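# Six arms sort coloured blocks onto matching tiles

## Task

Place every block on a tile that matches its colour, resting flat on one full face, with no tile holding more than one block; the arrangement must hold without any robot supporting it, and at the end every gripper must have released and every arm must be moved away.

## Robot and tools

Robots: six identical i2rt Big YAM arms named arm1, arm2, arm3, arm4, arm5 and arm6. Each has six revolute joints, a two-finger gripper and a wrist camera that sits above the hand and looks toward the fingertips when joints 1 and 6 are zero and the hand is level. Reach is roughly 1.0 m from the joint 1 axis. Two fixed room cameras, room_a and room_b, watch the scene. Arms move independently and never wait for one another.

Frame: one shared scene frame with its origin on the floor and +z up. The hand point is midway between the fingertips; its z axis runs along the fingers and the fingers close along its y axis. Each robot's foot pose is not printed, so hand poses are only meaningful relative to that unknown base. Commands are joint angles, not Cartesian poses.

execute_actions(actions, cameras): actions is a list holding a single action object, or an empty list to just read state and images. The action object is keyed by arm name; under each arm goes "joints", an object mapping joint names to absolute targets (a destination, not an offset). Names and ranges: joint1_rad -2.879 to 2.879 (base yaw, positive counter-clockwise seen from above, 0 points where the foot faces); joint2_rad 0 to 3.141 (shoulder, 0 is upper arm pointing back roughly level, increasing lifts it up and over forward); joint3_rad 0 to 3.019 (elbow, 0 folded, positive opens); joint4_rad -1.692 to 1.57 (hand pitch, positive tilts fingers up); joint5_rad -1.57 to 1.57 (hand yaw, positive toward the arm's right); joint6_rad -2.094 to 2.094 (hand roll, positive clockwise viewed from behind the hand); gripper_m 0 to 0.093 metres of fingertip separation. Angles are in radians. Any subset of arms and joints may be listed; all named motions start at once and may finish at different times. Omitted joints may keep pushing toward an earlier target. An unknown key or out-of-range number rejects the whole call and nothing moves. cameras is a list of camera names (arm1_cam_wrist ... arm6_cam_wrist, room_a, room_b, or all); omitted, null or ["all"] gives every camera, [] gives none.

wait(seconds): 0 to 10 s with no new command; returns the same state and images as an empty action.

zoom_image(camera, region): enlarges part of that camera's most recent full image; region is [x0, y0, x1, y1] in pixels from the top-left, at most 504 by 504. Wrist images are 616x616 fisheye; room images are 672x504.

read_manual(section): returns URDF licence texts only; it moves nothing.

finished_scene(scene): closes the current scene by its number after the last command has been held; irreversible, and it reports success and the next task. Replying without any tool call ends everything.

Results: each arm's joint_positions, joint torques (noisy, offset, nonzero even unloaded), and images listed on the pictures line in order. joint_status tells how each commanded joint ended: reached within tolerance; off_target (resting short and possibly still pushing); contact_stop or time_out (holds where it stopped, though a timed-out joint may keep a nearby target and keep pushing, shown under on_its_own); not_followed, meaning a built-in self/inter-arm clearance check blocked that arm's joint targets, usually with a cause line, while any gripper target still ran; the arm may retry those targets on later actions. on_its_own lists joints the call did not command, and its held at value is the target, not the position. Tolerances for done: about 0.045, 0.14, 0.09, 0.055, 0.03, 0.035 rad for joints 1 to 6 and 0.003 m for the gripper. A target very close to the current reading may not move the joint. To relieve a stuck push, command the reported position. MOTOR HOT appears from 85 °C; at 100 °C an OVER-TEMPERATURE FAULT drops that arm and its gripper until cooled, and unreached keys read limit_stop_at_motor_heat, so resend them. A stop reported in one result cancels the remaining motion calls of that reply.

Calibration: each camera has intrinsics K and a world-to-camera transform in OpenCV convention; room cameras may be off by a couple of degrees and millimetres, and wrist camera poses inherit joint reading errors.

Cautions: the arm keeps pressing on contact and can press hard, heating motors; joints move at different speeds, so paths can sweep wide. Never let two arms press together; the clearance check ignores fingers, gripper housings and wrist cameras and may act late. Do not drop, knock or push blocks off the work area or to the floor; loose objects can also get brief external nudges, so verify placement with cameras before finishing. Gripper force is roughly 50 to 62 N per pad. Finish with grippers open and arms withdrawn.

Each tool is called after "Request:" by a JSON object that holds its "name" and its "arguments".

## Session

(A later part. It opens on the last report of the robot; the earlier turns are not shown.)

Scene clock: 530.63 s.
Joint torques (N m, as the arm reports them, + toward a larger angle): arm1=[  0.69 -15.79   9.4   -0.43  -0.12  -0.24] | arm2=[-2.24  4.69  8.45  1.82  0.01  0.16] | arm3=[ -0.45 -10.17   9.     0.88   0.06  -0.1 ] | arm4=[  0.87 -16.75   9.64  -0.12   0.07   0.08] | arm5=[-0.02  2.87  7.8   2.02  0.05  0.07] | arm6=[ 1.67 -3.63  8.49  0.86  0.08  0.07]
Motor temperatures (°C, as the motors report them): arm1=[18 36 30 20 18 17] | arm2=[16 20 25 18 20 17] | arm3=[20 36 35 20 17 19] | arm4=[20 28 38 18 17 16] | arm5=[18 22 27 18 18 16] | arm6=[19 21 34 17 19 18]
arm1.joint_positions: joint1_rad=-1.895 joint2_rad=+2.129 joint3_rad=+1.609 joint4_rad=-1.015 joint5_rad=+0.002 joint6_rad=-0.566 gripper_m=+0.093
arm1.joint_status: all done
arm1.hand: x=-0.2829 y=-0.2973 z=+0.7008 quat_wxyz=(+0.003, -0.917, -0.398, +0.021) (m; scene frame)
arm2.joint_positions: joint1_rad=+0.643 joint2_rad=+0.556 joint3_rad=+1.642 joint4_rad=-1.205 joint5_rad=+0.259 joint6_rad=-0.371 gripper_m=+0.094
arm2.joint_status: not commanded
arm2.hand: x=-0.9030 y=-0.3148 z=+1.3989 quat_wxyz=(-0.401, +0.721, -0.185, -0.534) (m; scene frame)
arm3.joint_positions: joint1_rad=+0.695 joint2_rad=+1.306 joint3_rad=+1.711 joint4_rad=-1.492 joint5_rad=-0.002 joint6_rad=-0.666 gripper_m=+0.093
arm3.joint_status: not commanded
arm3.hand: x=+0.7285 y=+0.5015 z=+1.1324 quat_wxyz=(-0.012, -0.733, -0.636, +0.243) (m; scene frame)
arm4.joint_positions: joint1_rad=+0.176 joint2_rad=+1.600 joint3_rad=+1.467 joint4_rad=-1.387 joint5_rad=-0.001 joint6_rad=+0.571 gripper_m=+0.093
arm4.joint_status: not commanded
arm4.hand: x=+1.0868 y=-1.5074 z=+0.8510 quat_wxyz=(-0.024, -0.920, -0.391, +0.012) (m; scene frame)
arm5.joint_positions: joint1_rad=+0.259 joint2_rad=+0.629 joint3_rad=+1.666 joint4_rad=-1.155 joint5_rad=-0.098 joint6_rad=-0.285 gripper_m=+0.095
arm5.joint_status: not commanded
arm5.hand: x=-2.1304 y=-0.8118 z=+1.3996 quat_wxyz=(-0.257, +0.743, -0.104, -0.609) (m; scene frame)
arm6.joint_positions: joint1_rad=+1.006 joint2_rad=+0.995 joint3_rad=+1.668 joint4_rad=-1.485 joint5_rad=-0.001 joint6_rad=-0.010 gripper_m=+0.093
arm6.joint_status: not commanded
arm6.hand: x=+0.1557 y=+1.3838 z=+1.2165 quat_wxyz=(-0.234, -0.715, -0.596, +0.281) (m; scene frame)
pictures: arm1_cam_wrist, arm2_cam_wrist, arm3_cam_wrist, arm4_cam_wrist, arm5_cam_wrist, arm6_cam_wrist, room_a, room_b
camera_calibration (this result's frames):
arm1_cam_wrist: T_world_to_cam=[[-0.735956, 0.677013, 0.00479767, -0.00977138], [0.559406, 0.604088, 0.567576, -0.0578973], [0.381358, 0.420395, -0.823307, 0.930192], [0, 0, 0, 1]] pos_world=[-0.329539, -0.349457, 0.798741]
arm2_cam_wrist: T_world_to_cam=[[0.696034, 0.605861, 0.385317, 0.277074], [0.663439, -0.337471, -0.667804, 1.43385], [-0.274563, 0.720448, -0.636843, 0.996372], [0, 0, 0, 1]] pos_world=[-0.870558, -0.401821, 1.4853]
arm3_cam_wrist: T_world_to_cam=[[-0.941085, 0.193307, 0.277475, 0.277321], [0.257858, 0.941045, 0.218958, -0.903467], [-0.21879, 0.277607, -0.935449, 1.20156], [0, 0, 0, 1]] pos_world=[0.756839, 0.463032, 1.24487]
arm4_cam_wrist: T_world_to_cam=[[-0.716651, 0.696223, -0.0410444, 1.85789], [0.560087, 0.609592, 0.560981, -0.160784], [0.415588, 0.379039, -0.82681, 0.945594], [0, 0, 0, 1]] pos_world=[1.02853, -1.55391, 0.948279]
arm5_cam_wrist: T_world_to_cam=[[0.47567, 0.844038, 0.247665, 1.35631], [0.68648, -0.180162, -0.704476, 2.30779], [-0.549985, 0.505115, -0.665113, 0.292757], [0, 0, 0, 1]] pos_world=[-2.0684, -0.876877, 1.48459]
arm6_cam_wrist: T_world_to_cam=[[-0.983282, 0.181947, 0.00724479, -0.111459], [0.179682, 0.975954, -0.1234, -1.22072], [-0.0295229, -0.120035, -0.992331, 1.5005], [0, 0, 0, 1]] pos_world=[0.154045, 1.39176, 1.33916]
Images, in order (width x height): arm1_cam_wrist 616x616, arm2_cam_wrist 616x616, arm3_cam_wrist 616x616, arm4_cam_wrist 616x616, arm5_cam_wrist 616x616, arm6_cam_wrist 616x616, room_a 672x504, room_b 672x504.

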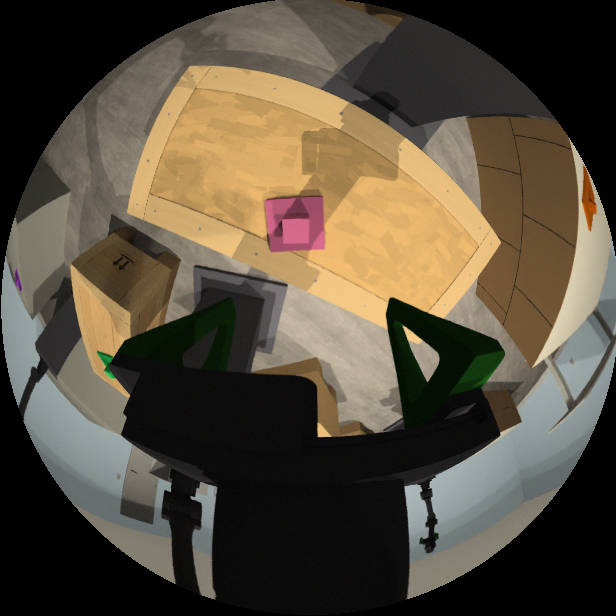

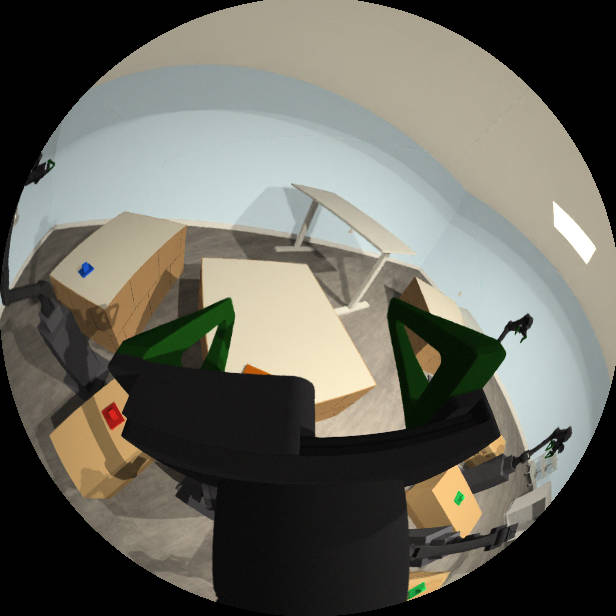

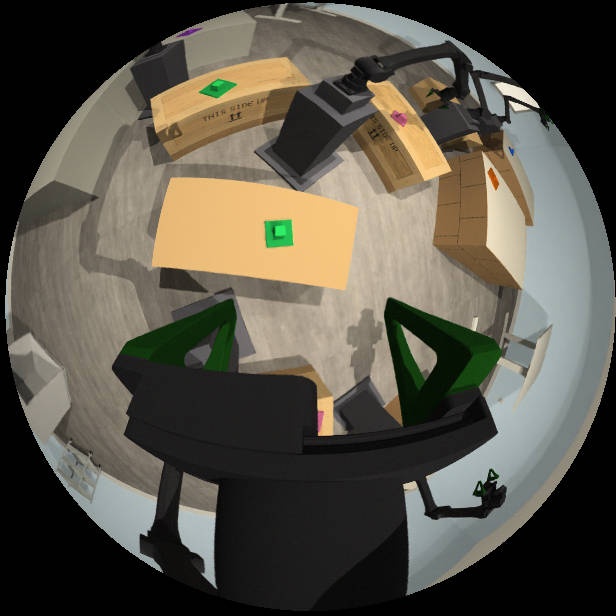

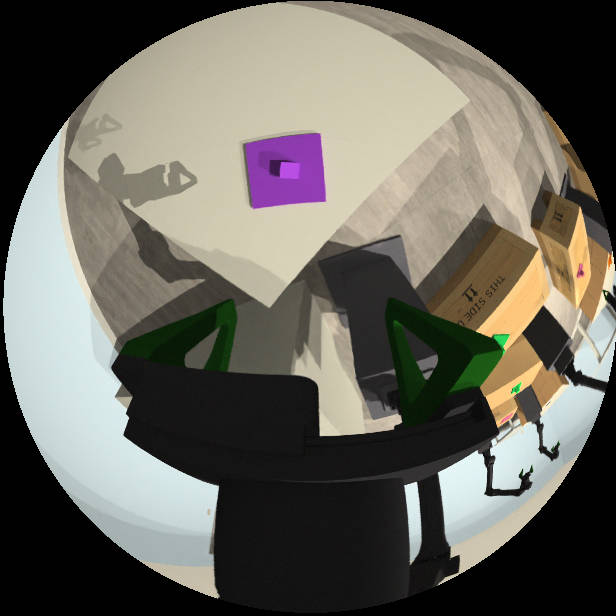

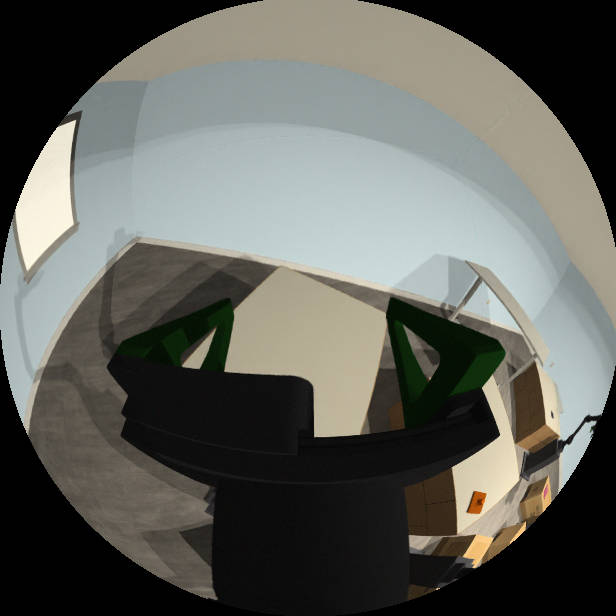

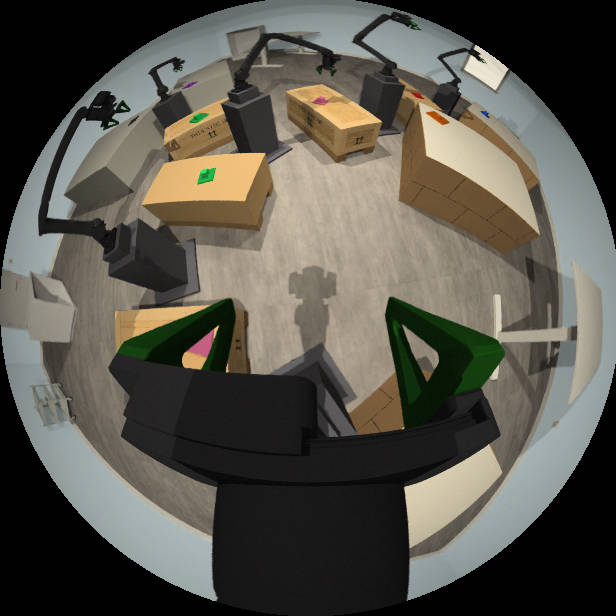

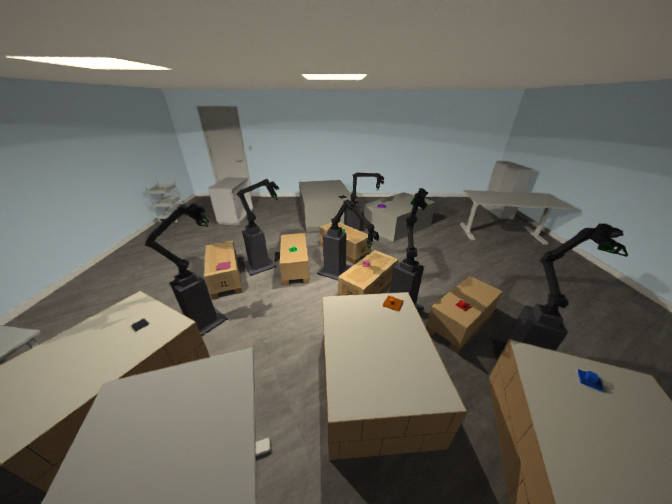

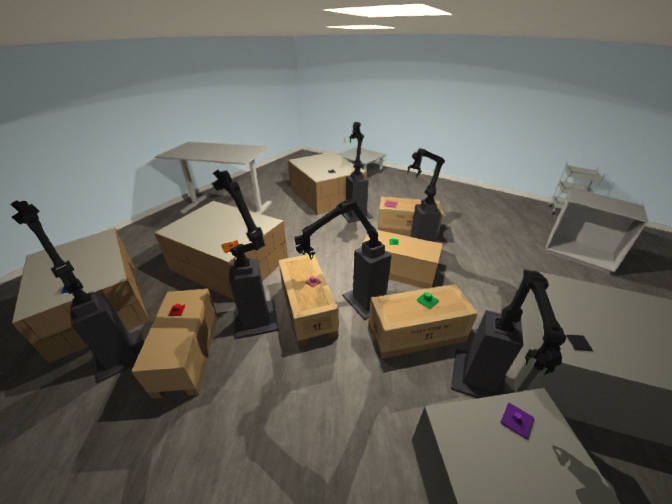

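Request:
{"name": "zoom_image", "arguments": {"camera": "room_a", "region": [360, 270, 640, 410]}}

Region (360, 270, 640, 410) of room_a's 672x504 image, scaled by 1.800, with more detail than that image has.

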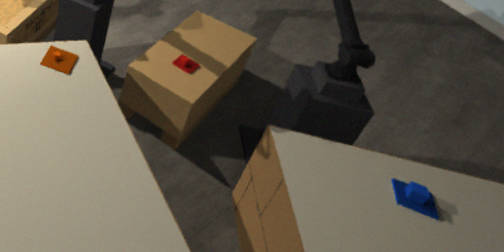

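Request:
{"name": "finished_scene", "arguments": {"scene": 2}}

The scene is finished: the task was done.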